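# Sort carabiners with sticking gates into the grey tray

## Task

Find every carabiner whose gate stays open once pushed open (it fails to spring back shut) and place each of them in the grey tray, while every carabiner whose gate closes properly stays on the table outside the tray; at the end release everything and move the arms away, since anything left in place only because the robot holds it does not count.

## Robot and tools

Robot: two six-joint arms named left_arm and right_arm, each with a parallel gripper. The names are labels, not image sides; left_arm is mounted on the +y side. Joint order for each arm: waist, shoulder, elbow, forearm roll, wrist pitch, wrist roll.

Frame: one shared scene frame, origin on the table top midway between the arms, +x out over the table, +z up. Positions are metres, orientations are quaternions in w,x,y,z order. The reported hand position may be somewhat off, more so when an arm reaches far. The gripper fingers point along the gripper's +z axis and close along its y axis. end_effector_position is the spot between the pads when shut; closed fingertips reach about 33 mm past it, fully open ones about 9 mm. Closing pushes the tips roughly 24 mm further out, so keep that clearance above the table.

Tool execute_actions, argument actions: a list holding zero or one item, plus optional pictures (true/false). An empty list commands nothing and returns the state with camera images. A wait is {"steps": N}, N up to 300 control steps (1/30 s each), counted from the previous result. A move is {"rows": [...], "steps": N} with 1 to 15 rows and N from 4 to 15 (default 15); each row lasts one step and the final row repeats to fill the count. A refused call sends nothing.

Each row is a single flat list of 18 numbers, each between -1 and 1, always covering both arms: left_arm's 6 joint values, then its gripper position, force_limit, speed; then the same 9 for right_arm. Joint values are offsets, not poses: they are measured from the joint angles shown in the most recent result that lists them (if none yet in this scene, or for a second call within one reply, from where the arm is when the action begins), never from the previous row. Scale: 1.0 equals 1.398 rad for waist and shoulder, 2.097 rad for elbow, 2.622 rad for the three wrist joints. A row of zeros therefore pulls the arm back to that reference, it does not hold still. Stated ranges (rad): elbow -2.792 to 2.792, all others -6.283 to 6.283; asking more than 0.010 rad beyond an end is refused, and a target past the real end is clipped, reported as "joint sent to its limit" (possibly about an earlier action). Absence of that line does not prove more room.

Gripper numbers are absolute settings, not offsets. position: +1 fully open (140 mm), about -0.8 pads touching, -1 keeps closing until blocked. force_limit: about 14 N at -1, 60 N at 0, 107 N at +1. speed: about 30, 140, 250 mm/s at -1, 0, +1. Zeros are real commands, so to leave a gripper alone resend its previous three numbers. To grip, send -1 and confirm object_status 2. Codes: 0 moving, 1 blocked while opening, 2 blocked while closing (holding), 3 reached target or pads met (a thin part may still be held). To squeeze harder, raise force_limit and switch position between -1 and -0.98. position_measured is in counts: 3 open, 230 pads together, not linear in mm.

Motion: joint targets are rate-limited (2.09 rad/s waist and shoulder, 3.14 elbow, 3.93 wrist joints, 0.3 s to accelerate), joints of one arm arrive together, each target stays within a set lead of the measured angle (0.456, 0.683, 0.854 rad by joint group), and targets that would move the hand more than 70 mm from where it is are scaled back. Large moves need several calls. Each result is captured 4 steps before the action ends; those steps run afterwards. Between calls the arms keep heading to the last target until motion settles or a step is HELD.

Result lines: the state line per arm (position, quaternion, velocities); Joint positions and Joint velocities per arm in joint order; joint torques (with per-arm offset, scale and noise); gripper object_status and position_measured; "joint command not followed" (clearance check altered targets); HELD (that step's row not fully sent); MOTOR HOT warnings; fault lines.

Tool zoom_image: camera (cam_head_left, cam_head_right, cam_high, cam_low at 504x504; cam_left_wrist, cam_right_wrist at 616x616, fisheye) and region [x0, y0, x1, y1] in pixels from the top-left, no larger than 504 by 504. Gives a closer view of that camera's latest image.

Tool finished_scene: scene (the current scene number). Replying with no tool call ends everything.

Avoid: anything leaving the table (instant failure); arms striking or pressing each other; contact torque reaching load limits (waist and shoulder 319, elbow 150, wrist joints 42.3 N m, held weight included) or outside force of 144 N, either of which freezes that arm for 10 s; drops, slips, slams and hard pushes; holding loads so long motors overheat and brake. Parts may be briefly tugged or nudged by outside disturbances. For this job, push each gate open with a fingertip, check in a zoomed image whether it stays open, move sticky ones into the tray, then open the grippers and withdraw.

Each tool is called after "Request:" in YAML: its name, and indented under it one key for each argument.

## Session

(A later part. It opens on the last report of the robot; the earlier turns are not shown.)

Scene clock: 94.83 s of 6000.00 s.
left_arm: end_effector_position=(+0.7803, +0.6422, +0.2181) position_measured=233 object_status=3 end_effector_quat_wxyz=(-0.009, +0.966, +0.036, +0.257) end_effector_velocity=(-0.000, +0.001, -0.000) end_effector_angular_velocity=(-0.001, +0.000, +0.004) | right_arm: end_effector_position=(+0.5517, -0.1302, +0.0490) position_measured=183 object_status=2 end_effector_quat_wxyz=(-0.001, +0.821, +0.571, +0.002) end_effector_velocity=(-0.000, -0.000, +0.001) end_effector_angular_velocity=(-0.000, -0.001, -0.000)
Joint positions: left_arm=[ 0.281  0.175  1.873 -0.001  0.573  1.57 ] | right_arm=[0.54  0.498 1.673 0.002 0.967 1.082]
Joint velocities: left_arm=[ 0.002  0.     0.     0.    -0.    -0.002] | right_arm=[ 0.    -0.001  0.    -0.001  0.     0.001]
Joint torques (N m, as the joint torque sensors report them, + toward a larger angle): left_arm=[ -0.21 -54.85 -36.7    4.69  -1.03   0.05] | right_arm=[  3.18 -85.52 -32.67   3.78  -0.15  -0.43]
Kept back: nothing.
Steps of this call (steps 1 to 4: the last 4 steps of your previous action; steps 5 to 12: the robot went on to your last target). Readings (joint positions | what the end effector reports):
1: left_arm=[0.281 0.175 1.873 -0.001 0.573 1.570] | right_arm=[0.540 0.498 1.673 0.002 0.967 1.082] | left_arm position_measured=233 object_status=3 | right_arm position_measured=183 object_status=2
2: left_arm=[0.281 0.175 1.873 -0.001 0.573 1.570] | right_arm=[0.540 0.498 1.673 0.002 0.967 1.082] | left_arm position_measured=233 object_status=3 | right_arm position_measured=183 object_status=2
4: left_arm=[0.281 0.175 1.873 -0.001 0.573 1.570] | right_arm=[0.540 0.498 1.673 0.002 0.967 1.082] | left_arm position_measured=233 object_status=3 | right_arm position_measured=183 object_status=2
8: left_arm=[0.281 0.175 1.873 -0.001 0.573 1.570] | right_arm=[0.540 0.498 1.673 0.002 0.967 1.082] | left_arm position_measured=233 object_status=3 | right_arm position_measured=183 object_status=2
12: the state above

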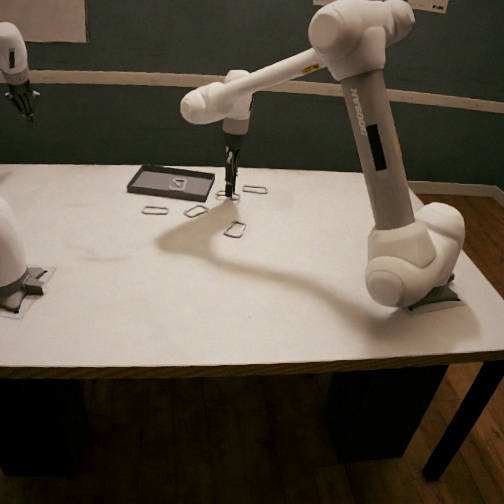

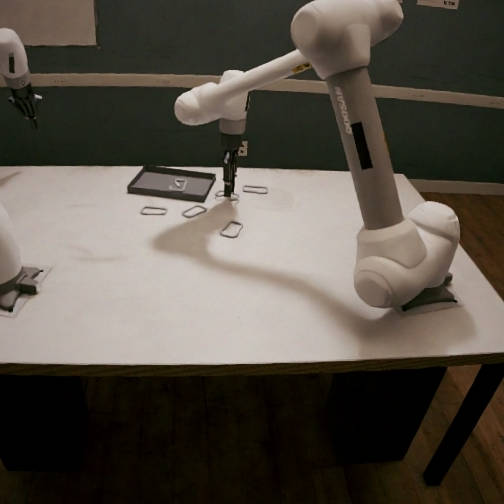

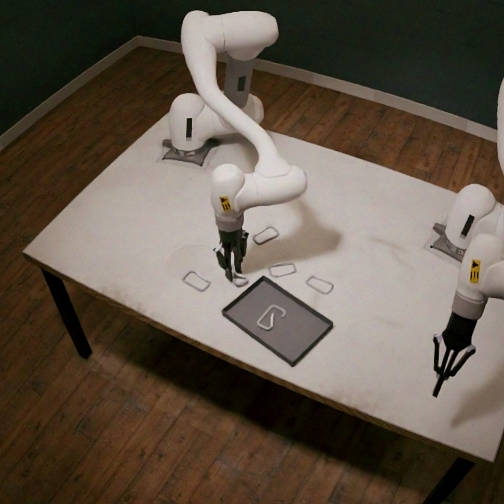

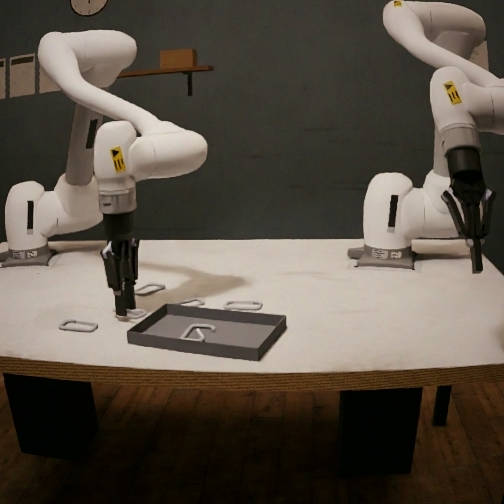

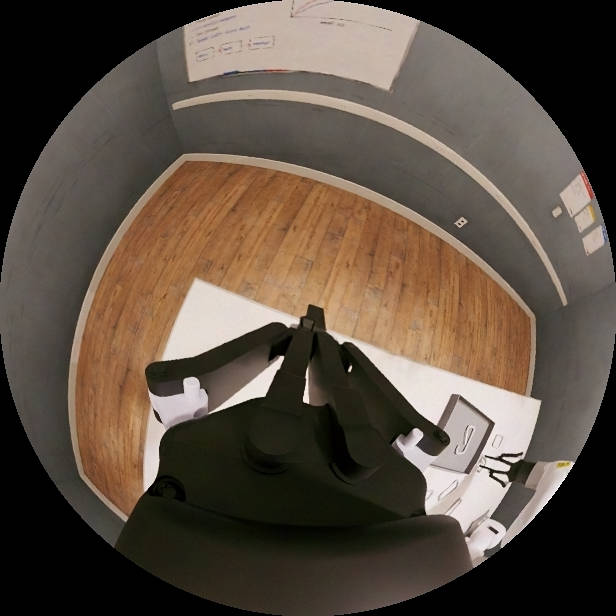

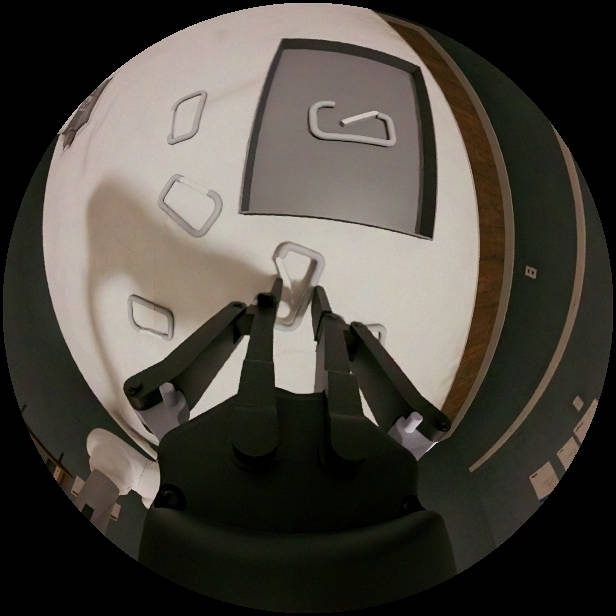

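Request:
execute_actions:
  actions:
    - {"rows":[[0,0,0,0,0,0,-1,0,0.5,0,0,0,0,0,0,0.1,-0.4,1],[0,0,0,0,0,0,-1,0,0.5,0,0,0,0,0,0,0.1,-0.4,1],[0,0,0,0,0,0,-1,0,0.5,0,0,0,0,0,0,0.1,-0.4,1],[0,0,0,0,0,0,-1,0,0.5,-0.013,0.042,-0.032,0,0.177,0.2,0.1,-0.4,1]],"steps":15}
  pictures: false

Request:
execute_actions:
  actions:
    - {"steps":9}
  pictures: true

Scene clock: 96.00 s of 6000.00 s.
left_arm: end_effector_position=(+0.7803, +0.6422, +0.2181) position_measured=233 object_status=3 end_effector_quat_wxyz=(-0.009, +0.966, +0.036, +0.257) end_effector_velocity=(-0.000, +0.000, +0.002) end_effector_angular_velocity=(-0.000, -0.003, +0.001) | right_arm: end_effector_position=(+0.5081, -0.1784, +0.0517) position_measured=117 object_status=0 end_effector_quat_wxyz=(+0.032, +0.891, +0.437, -0.122) end_effector_velocity=(-0.244, -0.268, +0.075) end_effector_angular_velocity=(-1.285, +0.830, -1.696)
Joint positions: left_arm=[ 0.281  0.175  1.873 -0.001  0.573  1.57 ] | right_arm=[0.53  0.531 1.636 0.002 1.228 1.376]
Joint velocities: left_arm=[ 0.001 -0.003  0.    -0.     0.    -0.001] | right_arm=[-0.059  0.19  -0.218  0.     1.496  1.692]
Joint torques (N m, as the joint torque sensors report them, + toward a larger angle): left_arm=[ -0.78 -55.12 -36.65   4.61  -1.08   0.01] | right_arm=[  3.71 -91.19 -33.45   3.64   0.5   -0.58]
Steps of this call (steps 1 to 15: the robot went on to your last target; steps 16 to 24: nothing new was sent; steps 25 to 35: the first 11 steps of this action). Readings (joint positions | what the end effector reports):
25: left_arm=[0.281 0.175 1.873 -0.001 0.573 1.570] | right_arm=[0.540 0.498 1.673 0.002 0.967 1.082] | left_arm position_measured=233 object_status=3 | right_arm position_measured=183 object_status=0
26: left_arm=[0.281 0.175 1.873 -0.001 0.573 1.570] | right_arm=[0.540 0.498 1.673 0.002 0.967 1.082] | left_arm position_measured=233 object_status=3 | right_arm position_measured=183 object_status=0
28: left_arm=[0.281 0.175 1.873 -0.001 0.573 1.570] | right_arm=[0.540 0.498 1.673 0.002 0.967 1.082] | left_arm position_measured=233 object_status=3 | right_arm position_measured=159 object_status=0
32: left_arm=[0.281 0.175 1.873 -0.001 0.573 1.570] | right_arm=[0.536 0.510 1.659 0.002 1.067 1.194] | left_arm position_measured=233 object_status=3 | right_arm position_measured=117 object_status=0
35: the state above

Scene clock: 96.30 s of 6000.00 s.
left_arm: end_effector_position=(+0.7803, +0.6422, +0.2181) position_measured=233 object_status=3 end_effector_quat_wxyz=(-0.009, +0.966, +0.036, +0.257) end_effector_velocity=(-0.000, +0.002, -0.000) end_effector_angular_velocity=(+0.000, +0.000, +0.002) | right_arm: end_effector_position=(+0.4763, -0.2131, +0.0678) position_measured=117 object_status=3 end_effector_quat_wxyz=(+0.080, +0.920, +0.323, -0.208) end_effector_velocity=(-0.004, -0.004, +0.003) end_effector_angular_velocity=(-0.022, +0.009, -0.024)
Joint positions: left_arm=[ 0.281  0.175  1.873 -0.001  0.573  1.57 ] | right_arm=[0.522 0.556 1.607 0.002 1.43  1.604]
Joint velocities: left_arm=[ 0.002  0.    -0.    -0.     0.     0.   ] | right_arm=[-0.001  0.001 -0.002  0.     0.023  0.026]
Joint torques (N m, as the joint torque sensors report them, + toward a larger angle): left_arm=[  0.52 -55.16 -36.41   4.75  -1.05   0.01] | right_arm=[  5.11 -88.53 -32.67   3.71   1.13   0.22]
Kept back: nothing.
Steps of this call (steps 1 to 4: the last 4 steps of your previous action; steps 5 to 9: the robot went on to your last target). Readings (joint positions | what the end effector reports):
1: left_arm=[0.281 0.175 1.873 -0.001 0.573 1.570] | right_arm=[0.528 0.537 1.629 0.002 1.277 1.432] | left_arm position_measured=233 object_status=3 | right_arm position_measured=117 object_status=0
2: left_arm=[0.281 0.175 1.873 -0.001 0.573 1.570] | right_arm=[0.526 0.543 1.622 0.002 1.322 1.483] | left_arm position_measured=233 object_status=3 | right_arm position_measured=117 object_status=0
4: left_arm=[0.281 0.175 1.873 -0.001 0.573 1.570] | right_arm=[0.524 0.551 1.612 0.002 1.390 1.559] | left_arm position_measured=233 object_status=3 | right_arm position_measured=117 object_status=3
8: left_arm=[0.281 0.175 1.873 -0.001 0.573 1.570] | right_arm=[0.522 0.556 1.607 0.002 1.429 1.603] | left_arm position_measured=233 object_status=3 | right_arm position_measured=117 object_status=3
9: the state above

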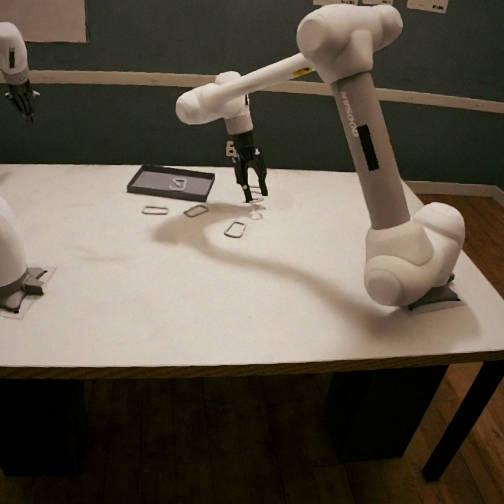

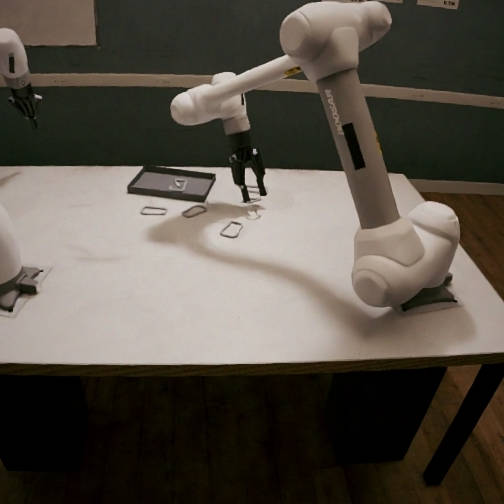

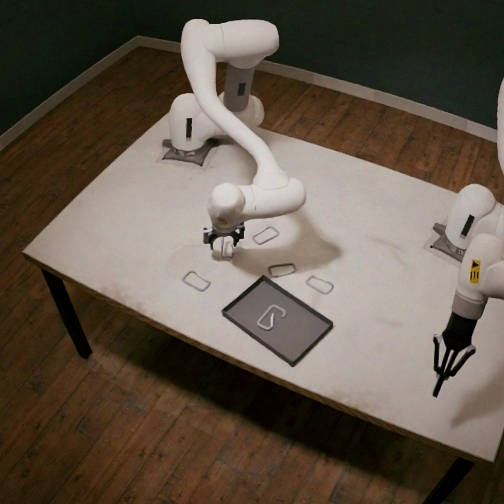

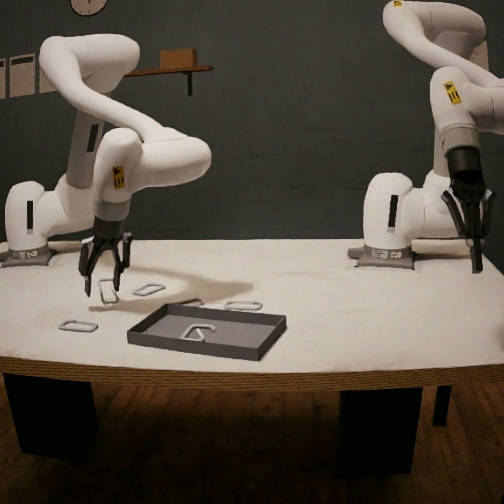

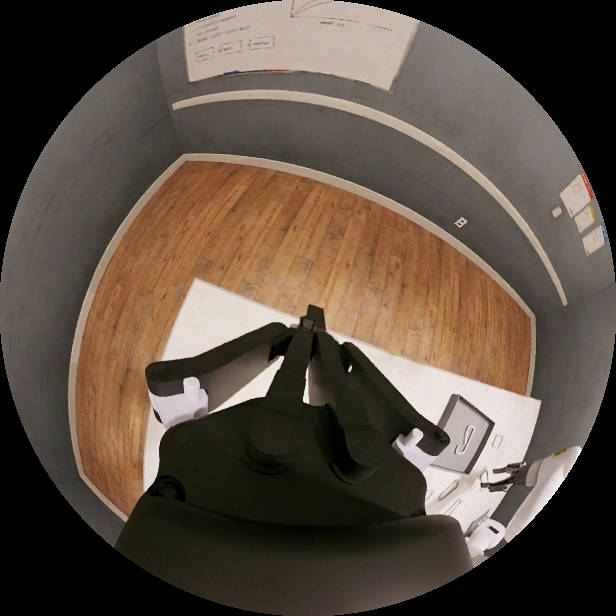

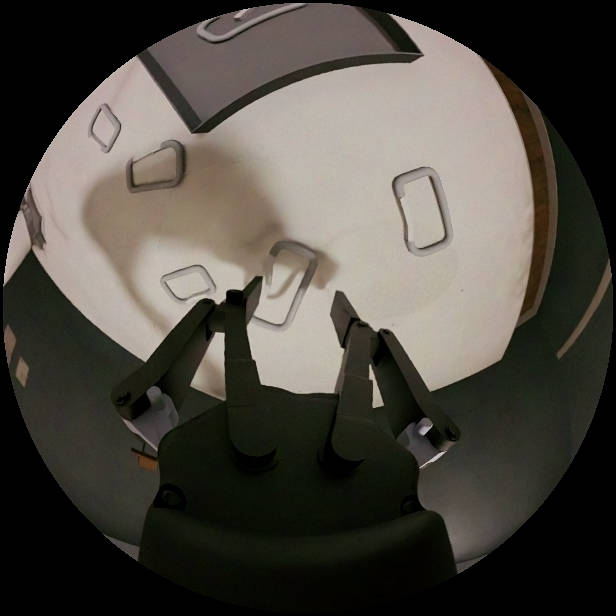

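Request:
execute_actions:
  actions:
    - {"rows":[[0,0,0,0,0,0,-1,0,0.5,0,0.012,0.005,0,-0.01,0,0.1,-0.4,1],[0,0,0,0,0,0,-1,0,0.5,0,0.012,0.005,0,-0.01,0,0.1,-0.4,1],[0,0,0,0,0,0,-1,0,0.5,0,0.012,0.005,0,-0.01,0,0.1,-0.4,1],[0,0,0,0,0,0,-1,0,0.5,0,0.0225,0.0103,0,-0.02,0,0.1,-0.4,1]],"steps":15}
  pictures: true

Request:
zoom_image:
  camera: "cam_low"
  region: [50,240,210,340]

Scene clock: 96.90 s of 6000.00 s.
left_arm: end_effector_position=(+0.7803, +0.6422, +0.2181) position_measured=233 object_status=3 end_effector_quat_wxyz=(-0.009, +0.966, +0.036, +0.257) end_effector_velocity=(-0.000, +0.002, +0.001) end_effector_angular_velocity=(+0.001, -0.001, +0.002) | right_arm: end_effector_position=(+0.4756, -0.2137, +0.0341) position_measured=117 object_status=3 end_effector_quat_wxyz=(+0.080, +0.919, +0.323, -0.209) end_effector_velocity=(-0.000, -0.000, -0.011) end_effector_angular_velocity=(+0.001, -0.001, +0.001)
Joint positions: left_arm=[ 0.281  0.175  1.873 -0.001  0.573  1.57 ] | right_arm=[0.522 0.587 1.628 0.002 1.378 1.604]
Joint velocities: left_arm=[ 0.002 -0.001 -0.     0.001  0.     0.   ] | right_arm=[ 0.     0.01   0.008 -0.    -0.019 -0.001]
Joint torques (N m, as the joint torque sensors report them, + toward a larger angle): left_arm=[ -0.1  -55.03 -36.78   4.77  -1.12   0.01] | right_arm=[  2.52 -91.55 -31.11   3.66   0.55   0.08]
Steps of this call (steps 1 to 7: the robot went on to your last target; steps 8 to 18: the first 11 steps of this action). Readings (joint positions | what the end effector reports):
8: left_arm=[0.281 0.175 1.873 -0.001 0.573 1.570] | right_arm=[0.522 0.556 1.606 0.002 1.431 1.606] | left_arm position_measured=233 object_status=3 | right_arm position_measured=117 object_status=3
9: left_arm=[0.281 0.175 1.873 -0.001 0.573 1.570] | right_arm=[0.522 0.559 1.607 0.002 1.427 1.606] | left_arm position_measured=233 object_status=3 | right_arm position_measured=117 object_status=3
11: left_arm=[0.281 0.175 1.873 -0.001 0.573 1.570] | right_arm=[0.522 0.568 1.614 0.002 1.412 1.605] | left_arm position_measured=233 object_status=3 | right_arm position_measured=117 object_status=3
15: left_arm=[0.281 0.175 1.873 -0.001 0.573 1.570] | right_arm=[0.522 0.585 1.626 0.002 1.383 1.604] | left_arm position_measured=233 object_status=3 | right_arm position_measured=117 object_status=3
18: the state above

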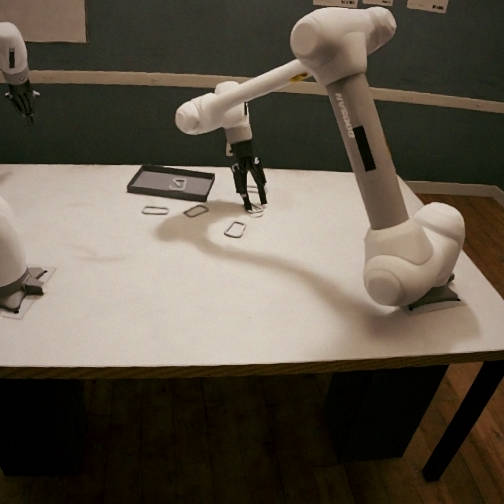

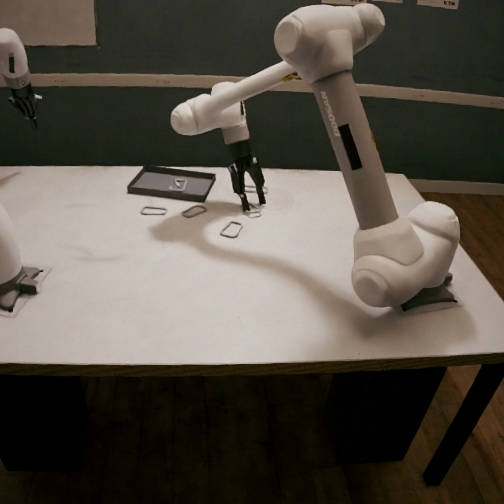

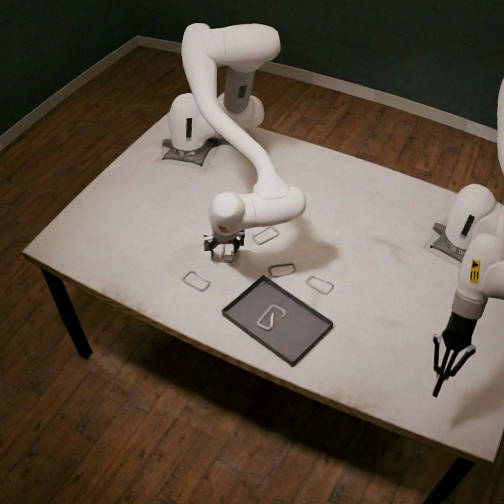

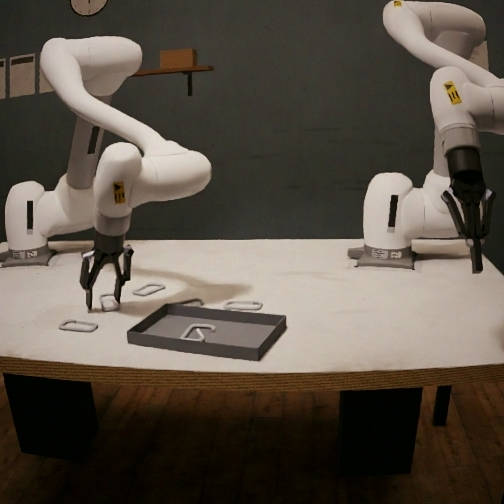

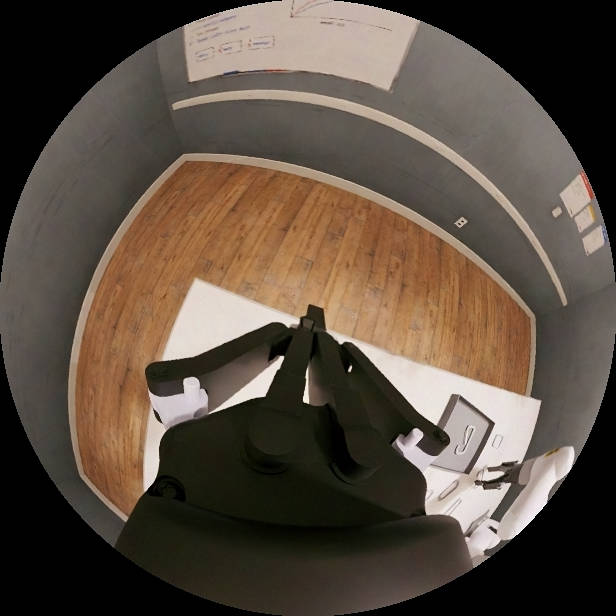

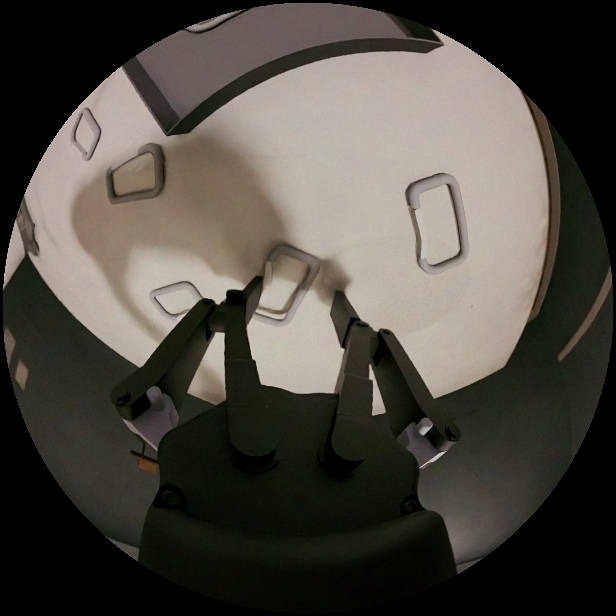

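Region (50, 240, 210, 340) of cam_low's 504x504 image, scaled by 3.150, with more detail than that image has; it fills the top 315 rows of this view, and the rest is white.

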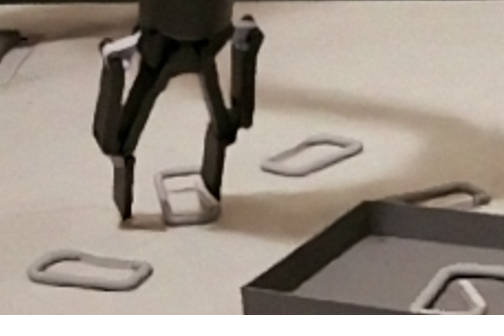

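Request:
execute_actions:
  actions:
    - {"rows":[[-0.73,-0.086,0.251,0,-0.156,0,-1,0,0.5,0,-0.065,0,0,0.03,0,0.1,-0.4,1],[-0.73,-0.086,0.251,0,-0.156,0,-1,0,0.5,0,-0.065,0,0,0.03,0,0.1,-0.4,1],[-0.73,-0.086,0.251,0,-0.156,0,-1,0,0.5,0,-0.065,0,0,0.03,0,0.1,-0.4,1],[-0.73,-0.086,0.251,0,-0.156,0,-1,0,0.5,0,-0.065,0,0,0.03,0,0.1,-0.4,1],[-0.73,-0.086,0.251,0,-0.156,0,-1,0,0.5,0,-0.065,0,0,0.03,0,0.1,-0.4,1],[-0.73,-0.086,0.251,0,-0.156,0,-1,0,0.5,0,-0.065,0,0,0.03,0,0.1,-0.4,1],[-0.73,-0.086,0.251,0,-0.156,0,-1,0,0.5,0.265,-0.03,-0.056,0,-0.111,-0.397,0.1,-0.4,1]],"steps":15}
  pictures: false

Request:
execute_actions:
  actions:
    - {"steps":25}
  pictures: true

Scene clock: 98.53 s of 6000.00 s.
left_arm: end_effector_position=(+0.7296, +0.5320, +0.1639) position_measured=233 object_status=3 end_effector_quat_wxyz=(+0.010, +0.966, -0.036, +0.257) end_effector_velocity=(-0.178, -0.349, -0.148) end_effector_angular_velocity=(-0.001, -0.004, -0.505) | right_arm: end_effector_position=(+0.4591, -0.1880, +0.0947) position_measured=117 object_status=3 end_effector_quat_wxyz=(+0.064, +0.898, +0.396, -0.182) end_effector_velocity=(-0.062, +0.462, -0.073) end_effector_angular_velocity=(+0.849, -0.165, +1.814)
Joint positions: left_arm=[ 0.132  0.14   2.028 -0.001  0.453  1.57 ] | right_arm=[0.568 0.507 1.613 0.002 1.409 1.496]
Joint velocities: left_arm=[-0.506 -0.102  0.443 -0.001 -0.345 -0.001] | right_arm=[ 0.581  0.093 -0.183  0.001 -0.609 -1.334]
Joint torques (N m, as the joint torque sensors report them, + toward a larger angle): left_arm=[ -0.1  -49.82 -34.02   4.57  -1.68   0.04] | right_arm=[ 12.51 -88.39 -31.4    4.09   0.5   -0.3 ]
Steps of this call (steps 1 to 4: the last 4 steps of your previous action; steps 5 to 15: the robot went on to your last target; steps 16 to 38: nothing new was sent; steps 39 to 49: the first 11 steps of this action). Readings (joint positions | what the end effector reports):
39: left_arm=[0.281 0.175 1.873 -0.001 0.573 1.570] | right_arm=[0.522 0.588 1.628 0.002 1.377 1.604] | left_arm position_measured=233 object_status=3 | right_arm position_measured=117 object_status=3
40: left_arm=[0.278 0.174 1.877 -0.001 0.571 1.570] | right_arm=[0.522 0.585 1.628 0.002 1.380 1.604] | left_arm position_measured=233 object_status=3 | right_arm position_measured=117 object_status=3
42: left_arm=[0.249 0.167 1.910 -0.001 0.545 1.570] | right_arm=[0.522 0.555 1.628 0.002 1.406 1.604] | left_arm position_measured=233 object_status=3 | right_arm position_measured=117 object_status=3
46: left_arm=[0.183 0.150 1.981 -0.001 0.490 1.570] | right_arm=[0.525 0.502 1.627 0.002 1.449 1.597] | left_arm position_measured=233 object_status=3 | right_arm position_measured=117 object_status=3
49: the state above

Scene clock: 99.37 s of 6000.00 s.
left_arm: end_effector_position=(+0.5458, +0.2549, +0.0832) position_measured=233 object_status=3 end_effector_quat_wxyz=(+0.072, +0.928, -0.270, +0.248) end_effector_velocity=(-0.262, -0.295, -0.054) end_effector_angular_velocity=(-0.001, -0.002, -0.640) | right_arm: end_effector_position=(+0.3626, +0.0742, +0.0899) position_measured=117 object_status=3 end_effector_quat_wxyz=(-0.001, +0.505, +0.863, -0.001) end_effector_velocity=(-0.005, +0.011, +0.002) end_effector_angular_velocity=(+0.017, -0.010, +0.056)
Joint positions: left_arm=[-0.358  0.081  2.285 -0.001  0.253  1.57 ] | right_arm=[0.891 0.545 1.51  0.002 1.088 0.567]
Joint velocities: left_arm=[-0.641 -0.044  0.19  -0.    -0.148 -0.   ] | right_arm=[ 0.012  0.001 -0.005 -0.    -0.015 -0.044]
Joint torques (N m, as the joint torque sensors report them, + toward a larger angle): left_arm=[  1.48 -38.84 -28.7    3.9   -1.04  -0.01] | right_arm=[  1.96 -91.66 -34.73   3.99   0.05  -0.22]
Kept back: nothing.
Steps of this call (steps 1 to 4: the last 4 steps of your previous action; steps 5 to 25: the robot went on to your last target). Readings (joint positions | what the end effector reports):
1: left_arm=[0.115 0.136 2.043 -0.001 0.442 1.570] | right_arm=[0.587 0.510 1.607 0.002 1.390 1.452] | left_arm position_measured=233 object_status=3 | right_arm position_measured=117 object_status=3
2: left_arm=[0.098 0.133 2.057 -0.001 0.430 1.570] | right_arm=[0.604 0.512 1.602 0.002 1.373 1.409] | left_arm position_measured=233 object_status=3 | right_arm position_measured=117 object_status=3
4: left_arm=[0.062 0.127 2.085 -0.001 0.409 1.570] | right_arm=[0.635 0.515 1.592 0.002 1.342 1.322] | left_arm position_measured=233 object_status=3 | right_arm position_measured=117 object_status=3
8: left_arm=[-0.012 0.115 2.136 -0.001 0.369 1.570] | right_arm=[0.697 0.522 1.572 0.002 1.281 1.141] | left_arm position_measured=233 object_status=3 | right_arm position_measured=117 object_status=3
25: the state above

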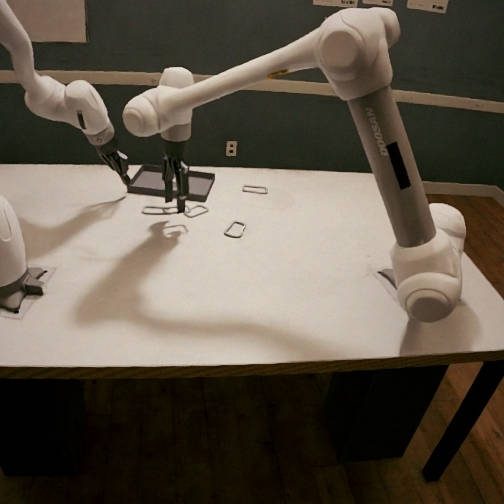

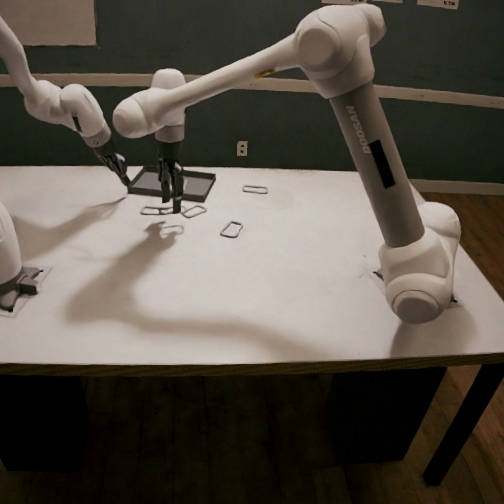

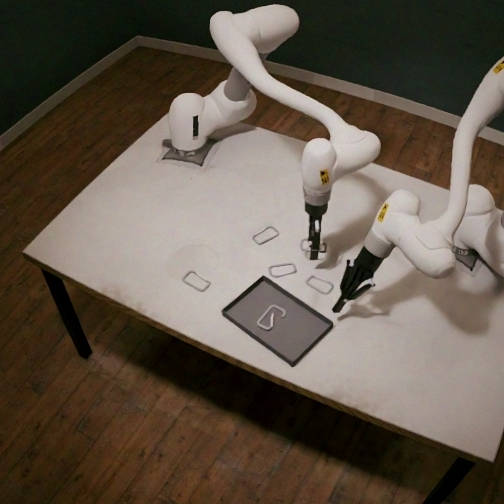

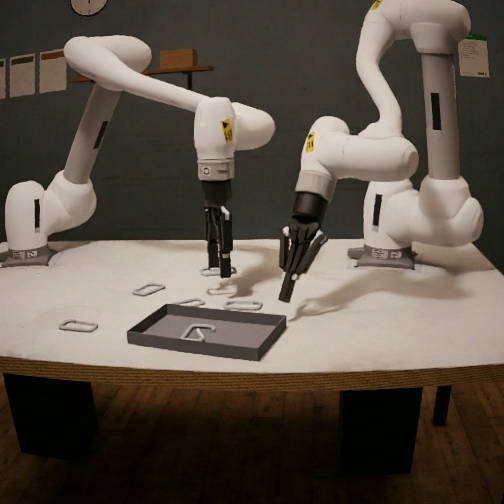

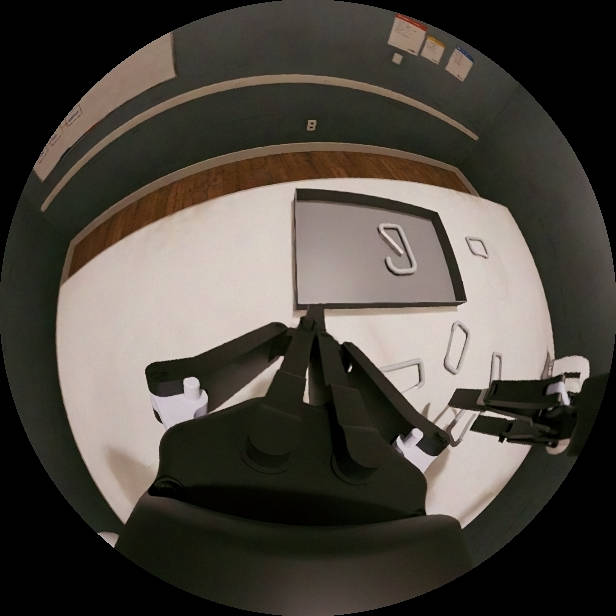

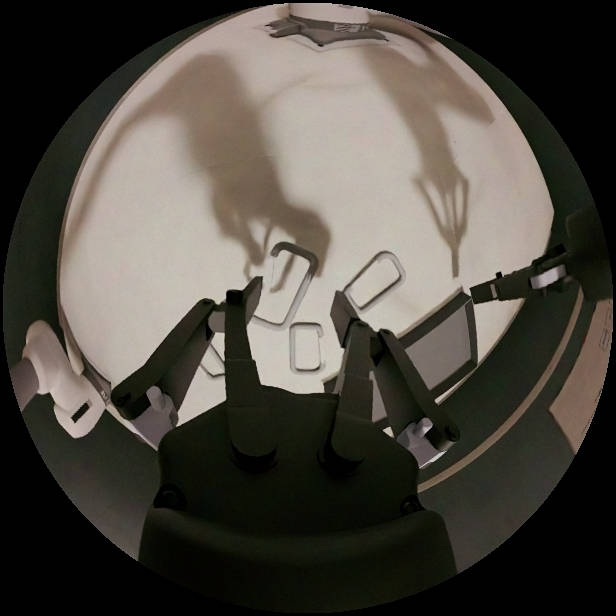

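Request:
execute_actions:
  actions:
    - {"steps":5}
  pictures: false

Scene clock: 99.53 s of 6000.00 s.
left_arm: end_effector_position=(+0.4988, +0.2080, +0.0739) position_measured=233 object_status=3 end_effector_quat_wxyz=(+0.086, +0.912, -0.320, +0.244) end_effector_velocity=(-0.293, -0.261, -0.055) end_effector_angular_velocity=(-0.001, -0.001, -0.654) | right_arm: end_effector_position=(+0.3622, +0.0750, +0.0900) position_measured=117 object_status=3 end_effector_quat_wxyz=(-0.001, +0.503, +0.864, -0.001) end_effector_velocity=(-0.000, +0.001, +0.000) end_effector_angular_velocity=(+0.001, -0.001, +0.004)
Joint positions: left_arm=[-0.468  0.073  2.318 -0.001  0.227  1.57 ] | right_arm=[0.892 0.545 1.51  0.002 1.088 0.564]
Joint velocities: left_arm=[-0.653 -0.044  0.194 -0.    -0.151  0.001] | right_arm=[ 0.001  0.    -0.    -0.    -0.001 -0.003]
Joint torques (N m, as the joint torque sensors report them, + toward a larger angle): left_arm=[  1.   -35.57 -28.22   3.72  -1.23   0.03] | right_arm=[  5.28 -93.28 -35.3    4.06  -0.17  -0.32]
Kept back: nothing.
Steps of this call (steps 1 to 5: the robot went on to your last target). Readings (joint positions | what the end effector reports):
1: left_arm=[-0.380 0.079 2.292 -0.001 0.248 1.570] | right_arm=[0.892 0.545 1.510 0.002 1.088 0.565] | left_arm position_measured=233 object_status=3 | right_arm position_measured=117 object_status=3
2: left_arm=[-0.402 0.078 2.298 -0.001 0.243 1.570] | right_arm=[0.892 0.545 1.510 0.002 1.088 0.565] | left_arm position_measured=233 object_status=3 | right_arm position_measured=117 object_status=3
4: left_arm=[-0.446 0.075 2.311 -0.001 0.233 1.570] | right_arm=[0.892 0.545 1.510 0.002 1.088 0.564] | left_arm position_measured=233 object_status=3 | right_arm position_measured=117 object_status=3
5: the state above

Request:
execute_actions:
  actions:
    - {"steps":22}
  pictures: true

Scene clock: 100.27 s of 6000.00 s.
left_arm: end_effector_position=(+0.3668, +0.1213, +0.0517) position_measured=233 object_status=3 end_effector_quat_wxyz=(+0.118, +0.860, -0.440, +0.230) end_effector_velocity=(-0.001, -0.000, +0.000) end_effector_angular_velocity=(-0.000, +0.000, -0.000) | right_arm: end_effector_position=(+0.3621, +0.0751, +0.0900) position_measured=117 object_status=3 end_effector_quat_wxyz=(-0.001, +0.503, +0.864, -0.000) end_effector_velocity=(-0.000, -0.001, -0.002) end_effector_angular_velocity=(-0.003, +0.001, +0.000)
Joint positions: left_arm=[-0.739  0.055  2.399 -0.001  0.164  1.57 ] | right_arm=[0.892 0.545 1.51  0.002 1.087 0.564]
Joint velocities: left_arm=[-0.001 -0.     0.    -0.    -0.    -0.001] | right_arm=[ 0.     0.002  0.001 -0.     0.    -0.   ]
Joint torques (N m, as the joint torque sensors report them, + toward a larger angle): left_arm=[ -2.32 -31.6  -26.3    3.67  -1.1    0.08] | right_arm=[  4.36 -93.47 -34.85   3.91  -0.09  -0.18]
Kept back: nothing.
Steps of this call (steps 1 to 22: the robot went on to your last target). Readings (joint positions | what the end effector reports):
1: left_arm=[-0.490 0.072 2.325 -0.001 0.222 1.570] | right_arm=[0.892 0.545 1.510 0.002 1.087 0.564] | left_arm position_measured=233 object_status=3 | right_arm position_measured=117 object_status=3
2: left_arm=[-0.512 0.070 2.331 -0.001 0.217 1.570] | right_arm=[0.892 0.545 1.510 0.002 1.087 0.564] | left_arm position_measured=233 object_status=3 | right_arm position_measured=117 object_status=3
4: left_arm=[-0.556 0.067 2.344 -0.001 0.207 1.570] | right_arm=[0.892 0.545 1.510 0.002 1.087 0.564] | left_arm position_measured=233 object_status=3 | right_arm position_measured=117 object_status=3
8: left_arm=[-0.647 0.061 2.371 -0.001 0.186 1.570] | right_arm=[0.892 0.545 1.510 0.002 1.087 0.564] | left_arm position_measured=233 object_status=3 | right_arm position_measured=117 object_status=3
22: the state above

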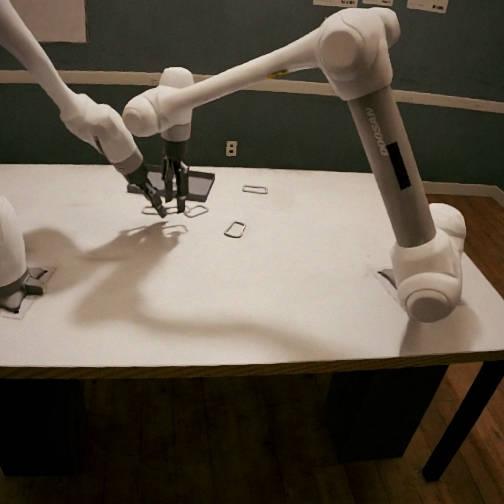

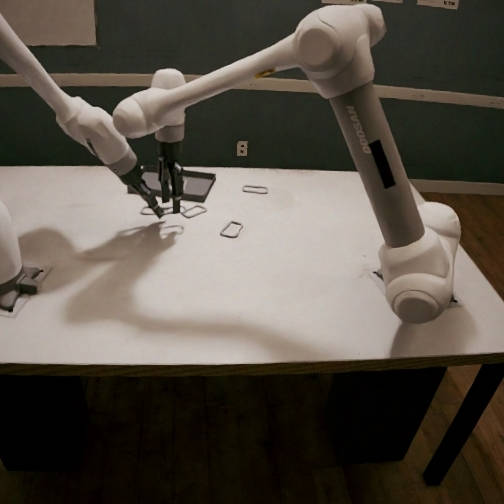

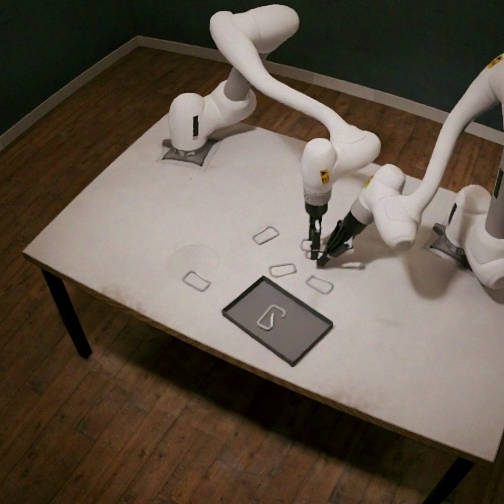

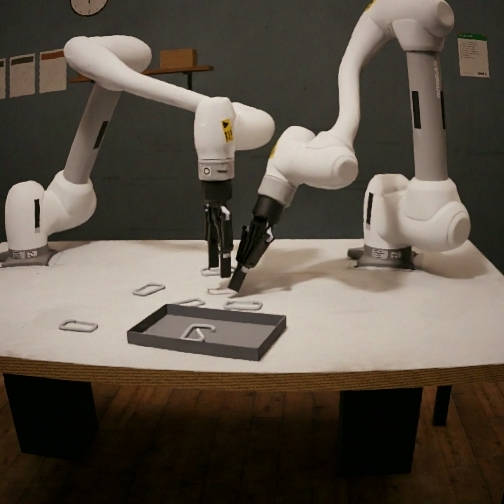

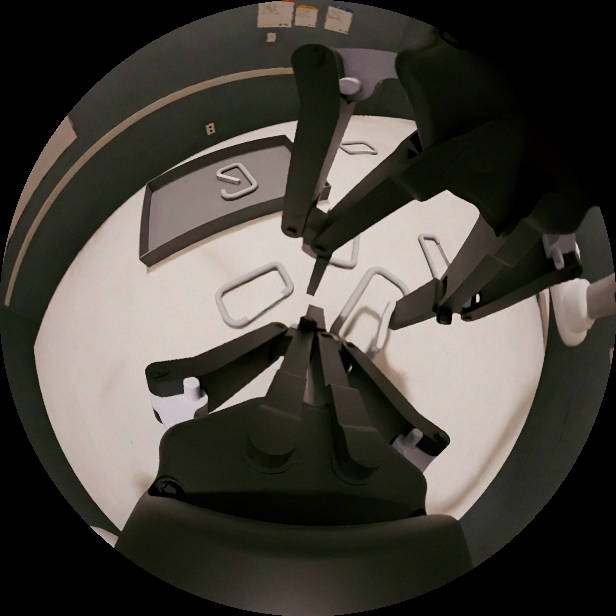

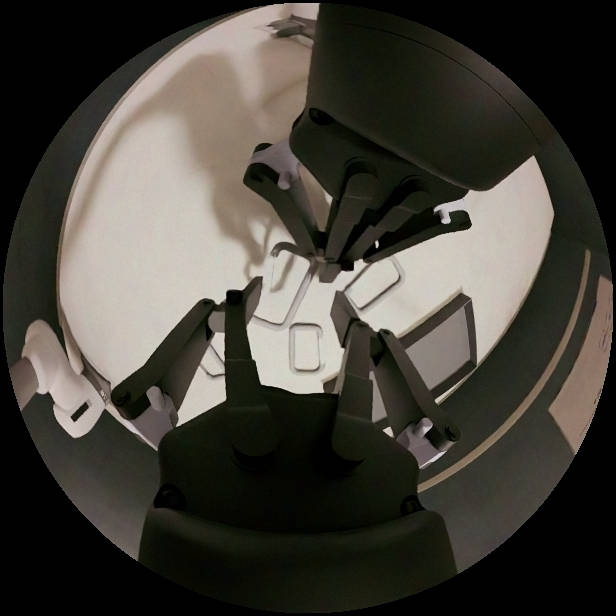

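Request:
execute_actions:
  actions:
    - {"rows":[[0,-0.136,0.005,0,0.0685,0,-1,0,0.5,0,0,0,0,0,0,0.1,-0.4,1],[0,-0.136,0.005,0,0.0685,0,-1,0,0.5,0,0,0,0,0,0,0.1,-0.4,1],[0,-0.136,0.005,0,0.0685,0,-1,0,0.5,0,0,0,0,0,0,0.1,-0.4,1],[0,-0.136,0.005,0,0.0685,0,-1,0,0.5,0,0,0,0,0,0,0.1,-0.4,1],[0,-0.136,0.005,0,0.0685,0,-1,0,0.5,0,0,0,0,0,0,0.1,-0.4,1],[0,-0.136,0.005,0,0.0685,0,-1,0,0.5,0,0,0,0,0,0,0.1,-0.4,1],[0,-0.136,0.005,0,0.0685,0,-1,0,0.5,0,0,0,0,0,0,0.1,-0.4,1],[-0.049,-0.136,0.005,0,0.0685,0,-1,0,0.5,0,0.025,0.007,0,-0.0115,0,0.1,-0.4,1]],"steps":15}
  pictures: false

Request:
execute_actions:
  actions:
    - {"steps":8}
  pictures: true

Scene clock: 101.63 s of 6000.00 s.
left_arm: end_effector_position=(+0.3313, +0.1501, +0.1160) position_measured=233 object_status=3 end_effector_quat_wxyz=(+0.121, +0.854, -0.450, +0.229) end_effector_velocity=(-0.229, -0.137, +0.040) end_effector_angular_velocity=(+0.003, +0.000, -0.525) | right_arm: end_effector_position=(+0.3621, +0.0751, +0.0900) position_measured=117 object_status=3 end_effector_quat_wxyz=(-0.001, +0.503, +0.864, -0.000) end_effector_velocity=(+0.000, +0.000, +0.002) end_effector_angular_velocity=(+0.002, -0.001, -0.001)
Joint positions: left_arm=[-0.763 -0.131  2.409 -0.001  0.339  1.57 ] | right_arm=[0.892 0.545 1.51  0.002 1.087 0.564]
Joint velocities: left_arm=[-0.523 -0.124  0.006  0.001  0.12   0.002] | right_arm=[-0.    -0.002 -0.    -0.     0.     0.001]
Joint torques (N m, as the joint torque sensors report them, + toward a larger angle): left_arm=[-17.39  14.27 -32.03   4.07  -1.2    0.16] | right_arm=[  4.15 -91.18 -35.83   4.16  -0.17  -0.41]
Kept back: nothing.
A step of this action was HELD (marked below), so the last 4 steps of it were dropped. An arm can still carry out its HELD step.
Steps of this call (steps 1 to 15: the robot went on to your last target; steps 16 to 30: nothing new was sent; steps 31 to 41: the first 11 steps of this action). Readings (joint positions | what the end effector reports):
31: left_arm=[-0.739 0.054 2.399 -0.001 0.164 1.570] | right_arm=[0.892 0.545 1.510 0.002 1.087 0.564] | left_arm position_measured=233 object_status=3 | right_arm position_measured=117 object_status=3
32: left_arm=[-0.740 0.051 2.399 -0.001 0.167 1.570] | right_arm=[0.892 0.545 1.510 0.002 1.087 0.564] | left_arm position_measured=233 object_status=3 | right_arm position_measured=117 object_status=3
34: left_arm=[-0.740 0.021 2.401 -0.001 0.195 1.570] | right_arm=[0.892 0.545 1.510 0.002 1.087 0.564] | left_arm position_measured=233 object_status=3 | right_arm position_measured=117 object_status=3
38: left_arm=[-0.739 -0.093 2.407 -0.001 0.303 1.570] | right_arm=[0.892 0.545 1.510 0.002 1.087 0.564] | left_arm position_measured=233 object_status=3 | right_arm position_measured=117 object_status=3 HELD
39: left_arm=[-0.741 -0.112 2.408 -0.001 0.321 1.570] | right_arm=[0.892 0.545 1.510 0.002 1.087 0.564] | left_arm position_measured=233 object_status=3 | right_arm position_measured=117 object_status=3 HELD
40: left_arm=[-0.748 -0.124 2.409 -0.001 0.333 1.570] | right_arm=[0.892 0.545 1.510 0.002 1.087 0.564] | left_arm position_measured=233 object_status=3 | right_arm position_measured=117 object_status=3 HELD
41: the state above HELD
joint command not followed: on one or more control steps a check withheld the commanded joint targets of the right arm, and it was not sent them on those steps. On the call's last step the targets were still withheld.
cause: the commanded joint targets would bring a part of the robot too close to another arm (a part of this arm just beyond joint 4 (forearm roll) and a part of the other arm just beyond its joint 5 (wrist pitch)); next, command targets that bring no part of the robot closer to that arm.

Scene clock: 101.90 s of 6000.00 s.
left_arm: end_effector_position=(+0.3123, +0.1376, +0.1173) position_measured=233 object_status=3 end_effector_quat_wxyz=(+0.126, +0.844, -0.469, +0.226) end_effector_velocity=(-0.003, -0.002, +0.001) end_effector_angular_velocity=(-0.001, -0.000, -0.006) | right_arm: end_effector_position=(+0.3621, +0.0751, +0.0900) position_measured=117 object_status=3 end_effector_quat_wxyz=(-0.001, +0.503, +0.864, -0.000) end_effector_velocity=(-0.000, -0.000, +0.000) end_effector_angular_velocity=(-0.000, -0.000, +0.001)
Joint positions: left_arm=[-0.807 -0.135  2.41  -0.001  0.344  1.57 ] | right_arm=[0.892 0.545 1.51  0.002 1.087 0.564]
Joint velocities: left_arm=[-0.006 -0.002  0.    -0.     0.001  0.   ] | right_arm=[ 0.    -0.     0.    -0.     0.    -0.001]
Joint torques (N m, as the joint torque sensors report them, + toward a larger angle): left_arm=[  4.03 -15.92 -31.51   4.18  -1.08   0.  ] | right_arm=[  4.14 -92.55 -35.94   4.21  -0.23  -0.34]
Kept back: nothing.
Steps of this call (steps 1 to 8: nothing new was sent). Readings (joint positions | what the end effector reports):
1: left_arm=[-0.780 -0.133 2.409 -0.001 0.342 1.570] | right_arm=[0.892 0.545 1.510 0.002 1.087 0.564] | left_arm position_measured=233 object_status=3 | right_arm position_measured=117 object_status=3
2: left_arm=[-0.793 -0.134 2.409 -0.001 0.343 1.570] | right_arm=[0.892 0.545 1.510 0.002 1.087 0.564] | left_arm position_measured=233 object_status=3 | right_arm position_measured=117 object_status=3
4: left_arm=[-0.805 -0.135 2.409 -0.001 0.343 1.570] | right_arm=[0.892 0.545 1.510 0.002 1.087 0.564] | left_arm position_measured=233 object_status=3 | right_arm position_measured=117 object_status=3
8: the state above

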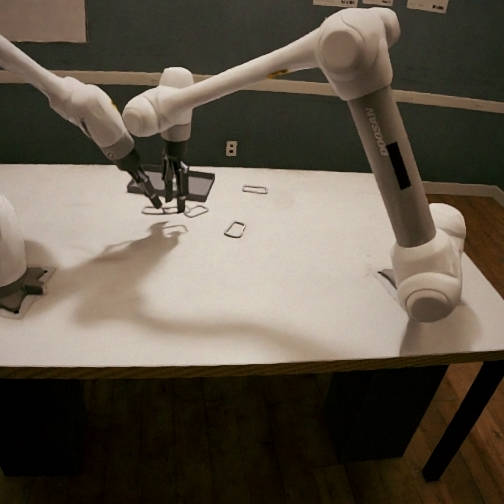

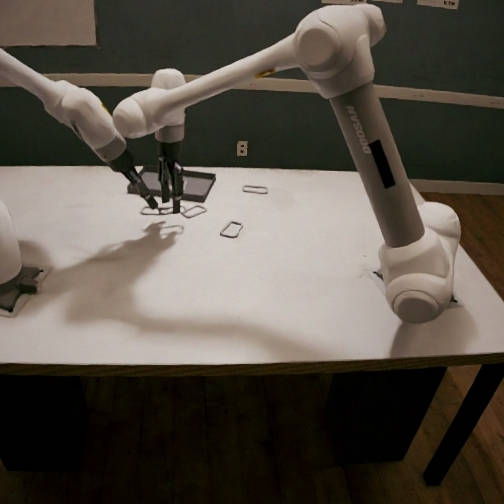

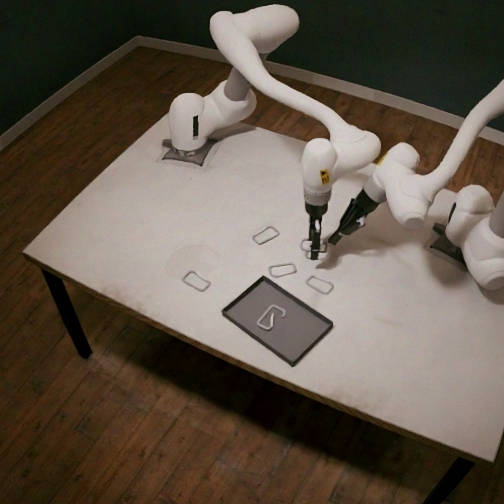

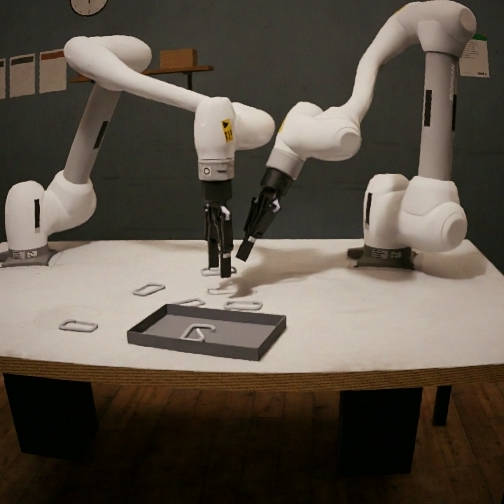

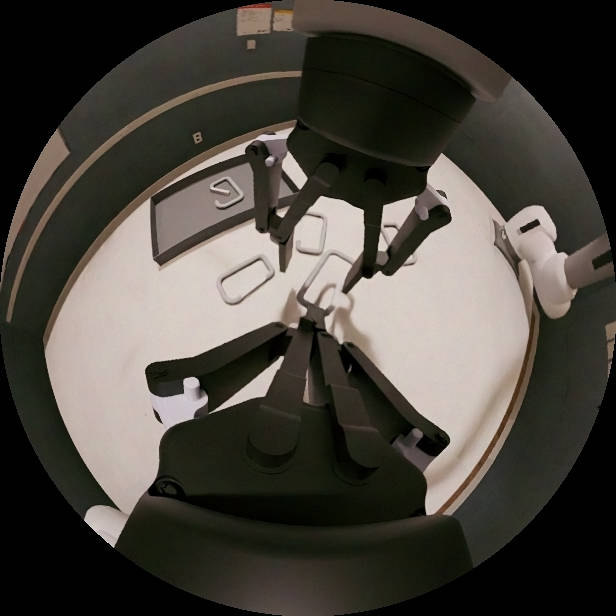

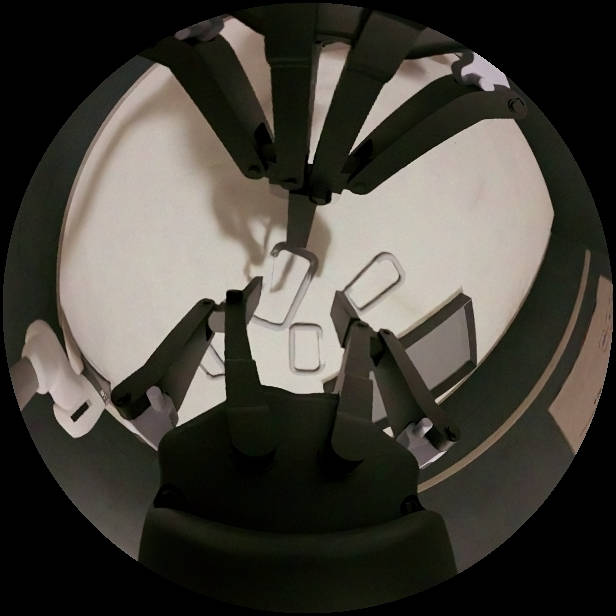

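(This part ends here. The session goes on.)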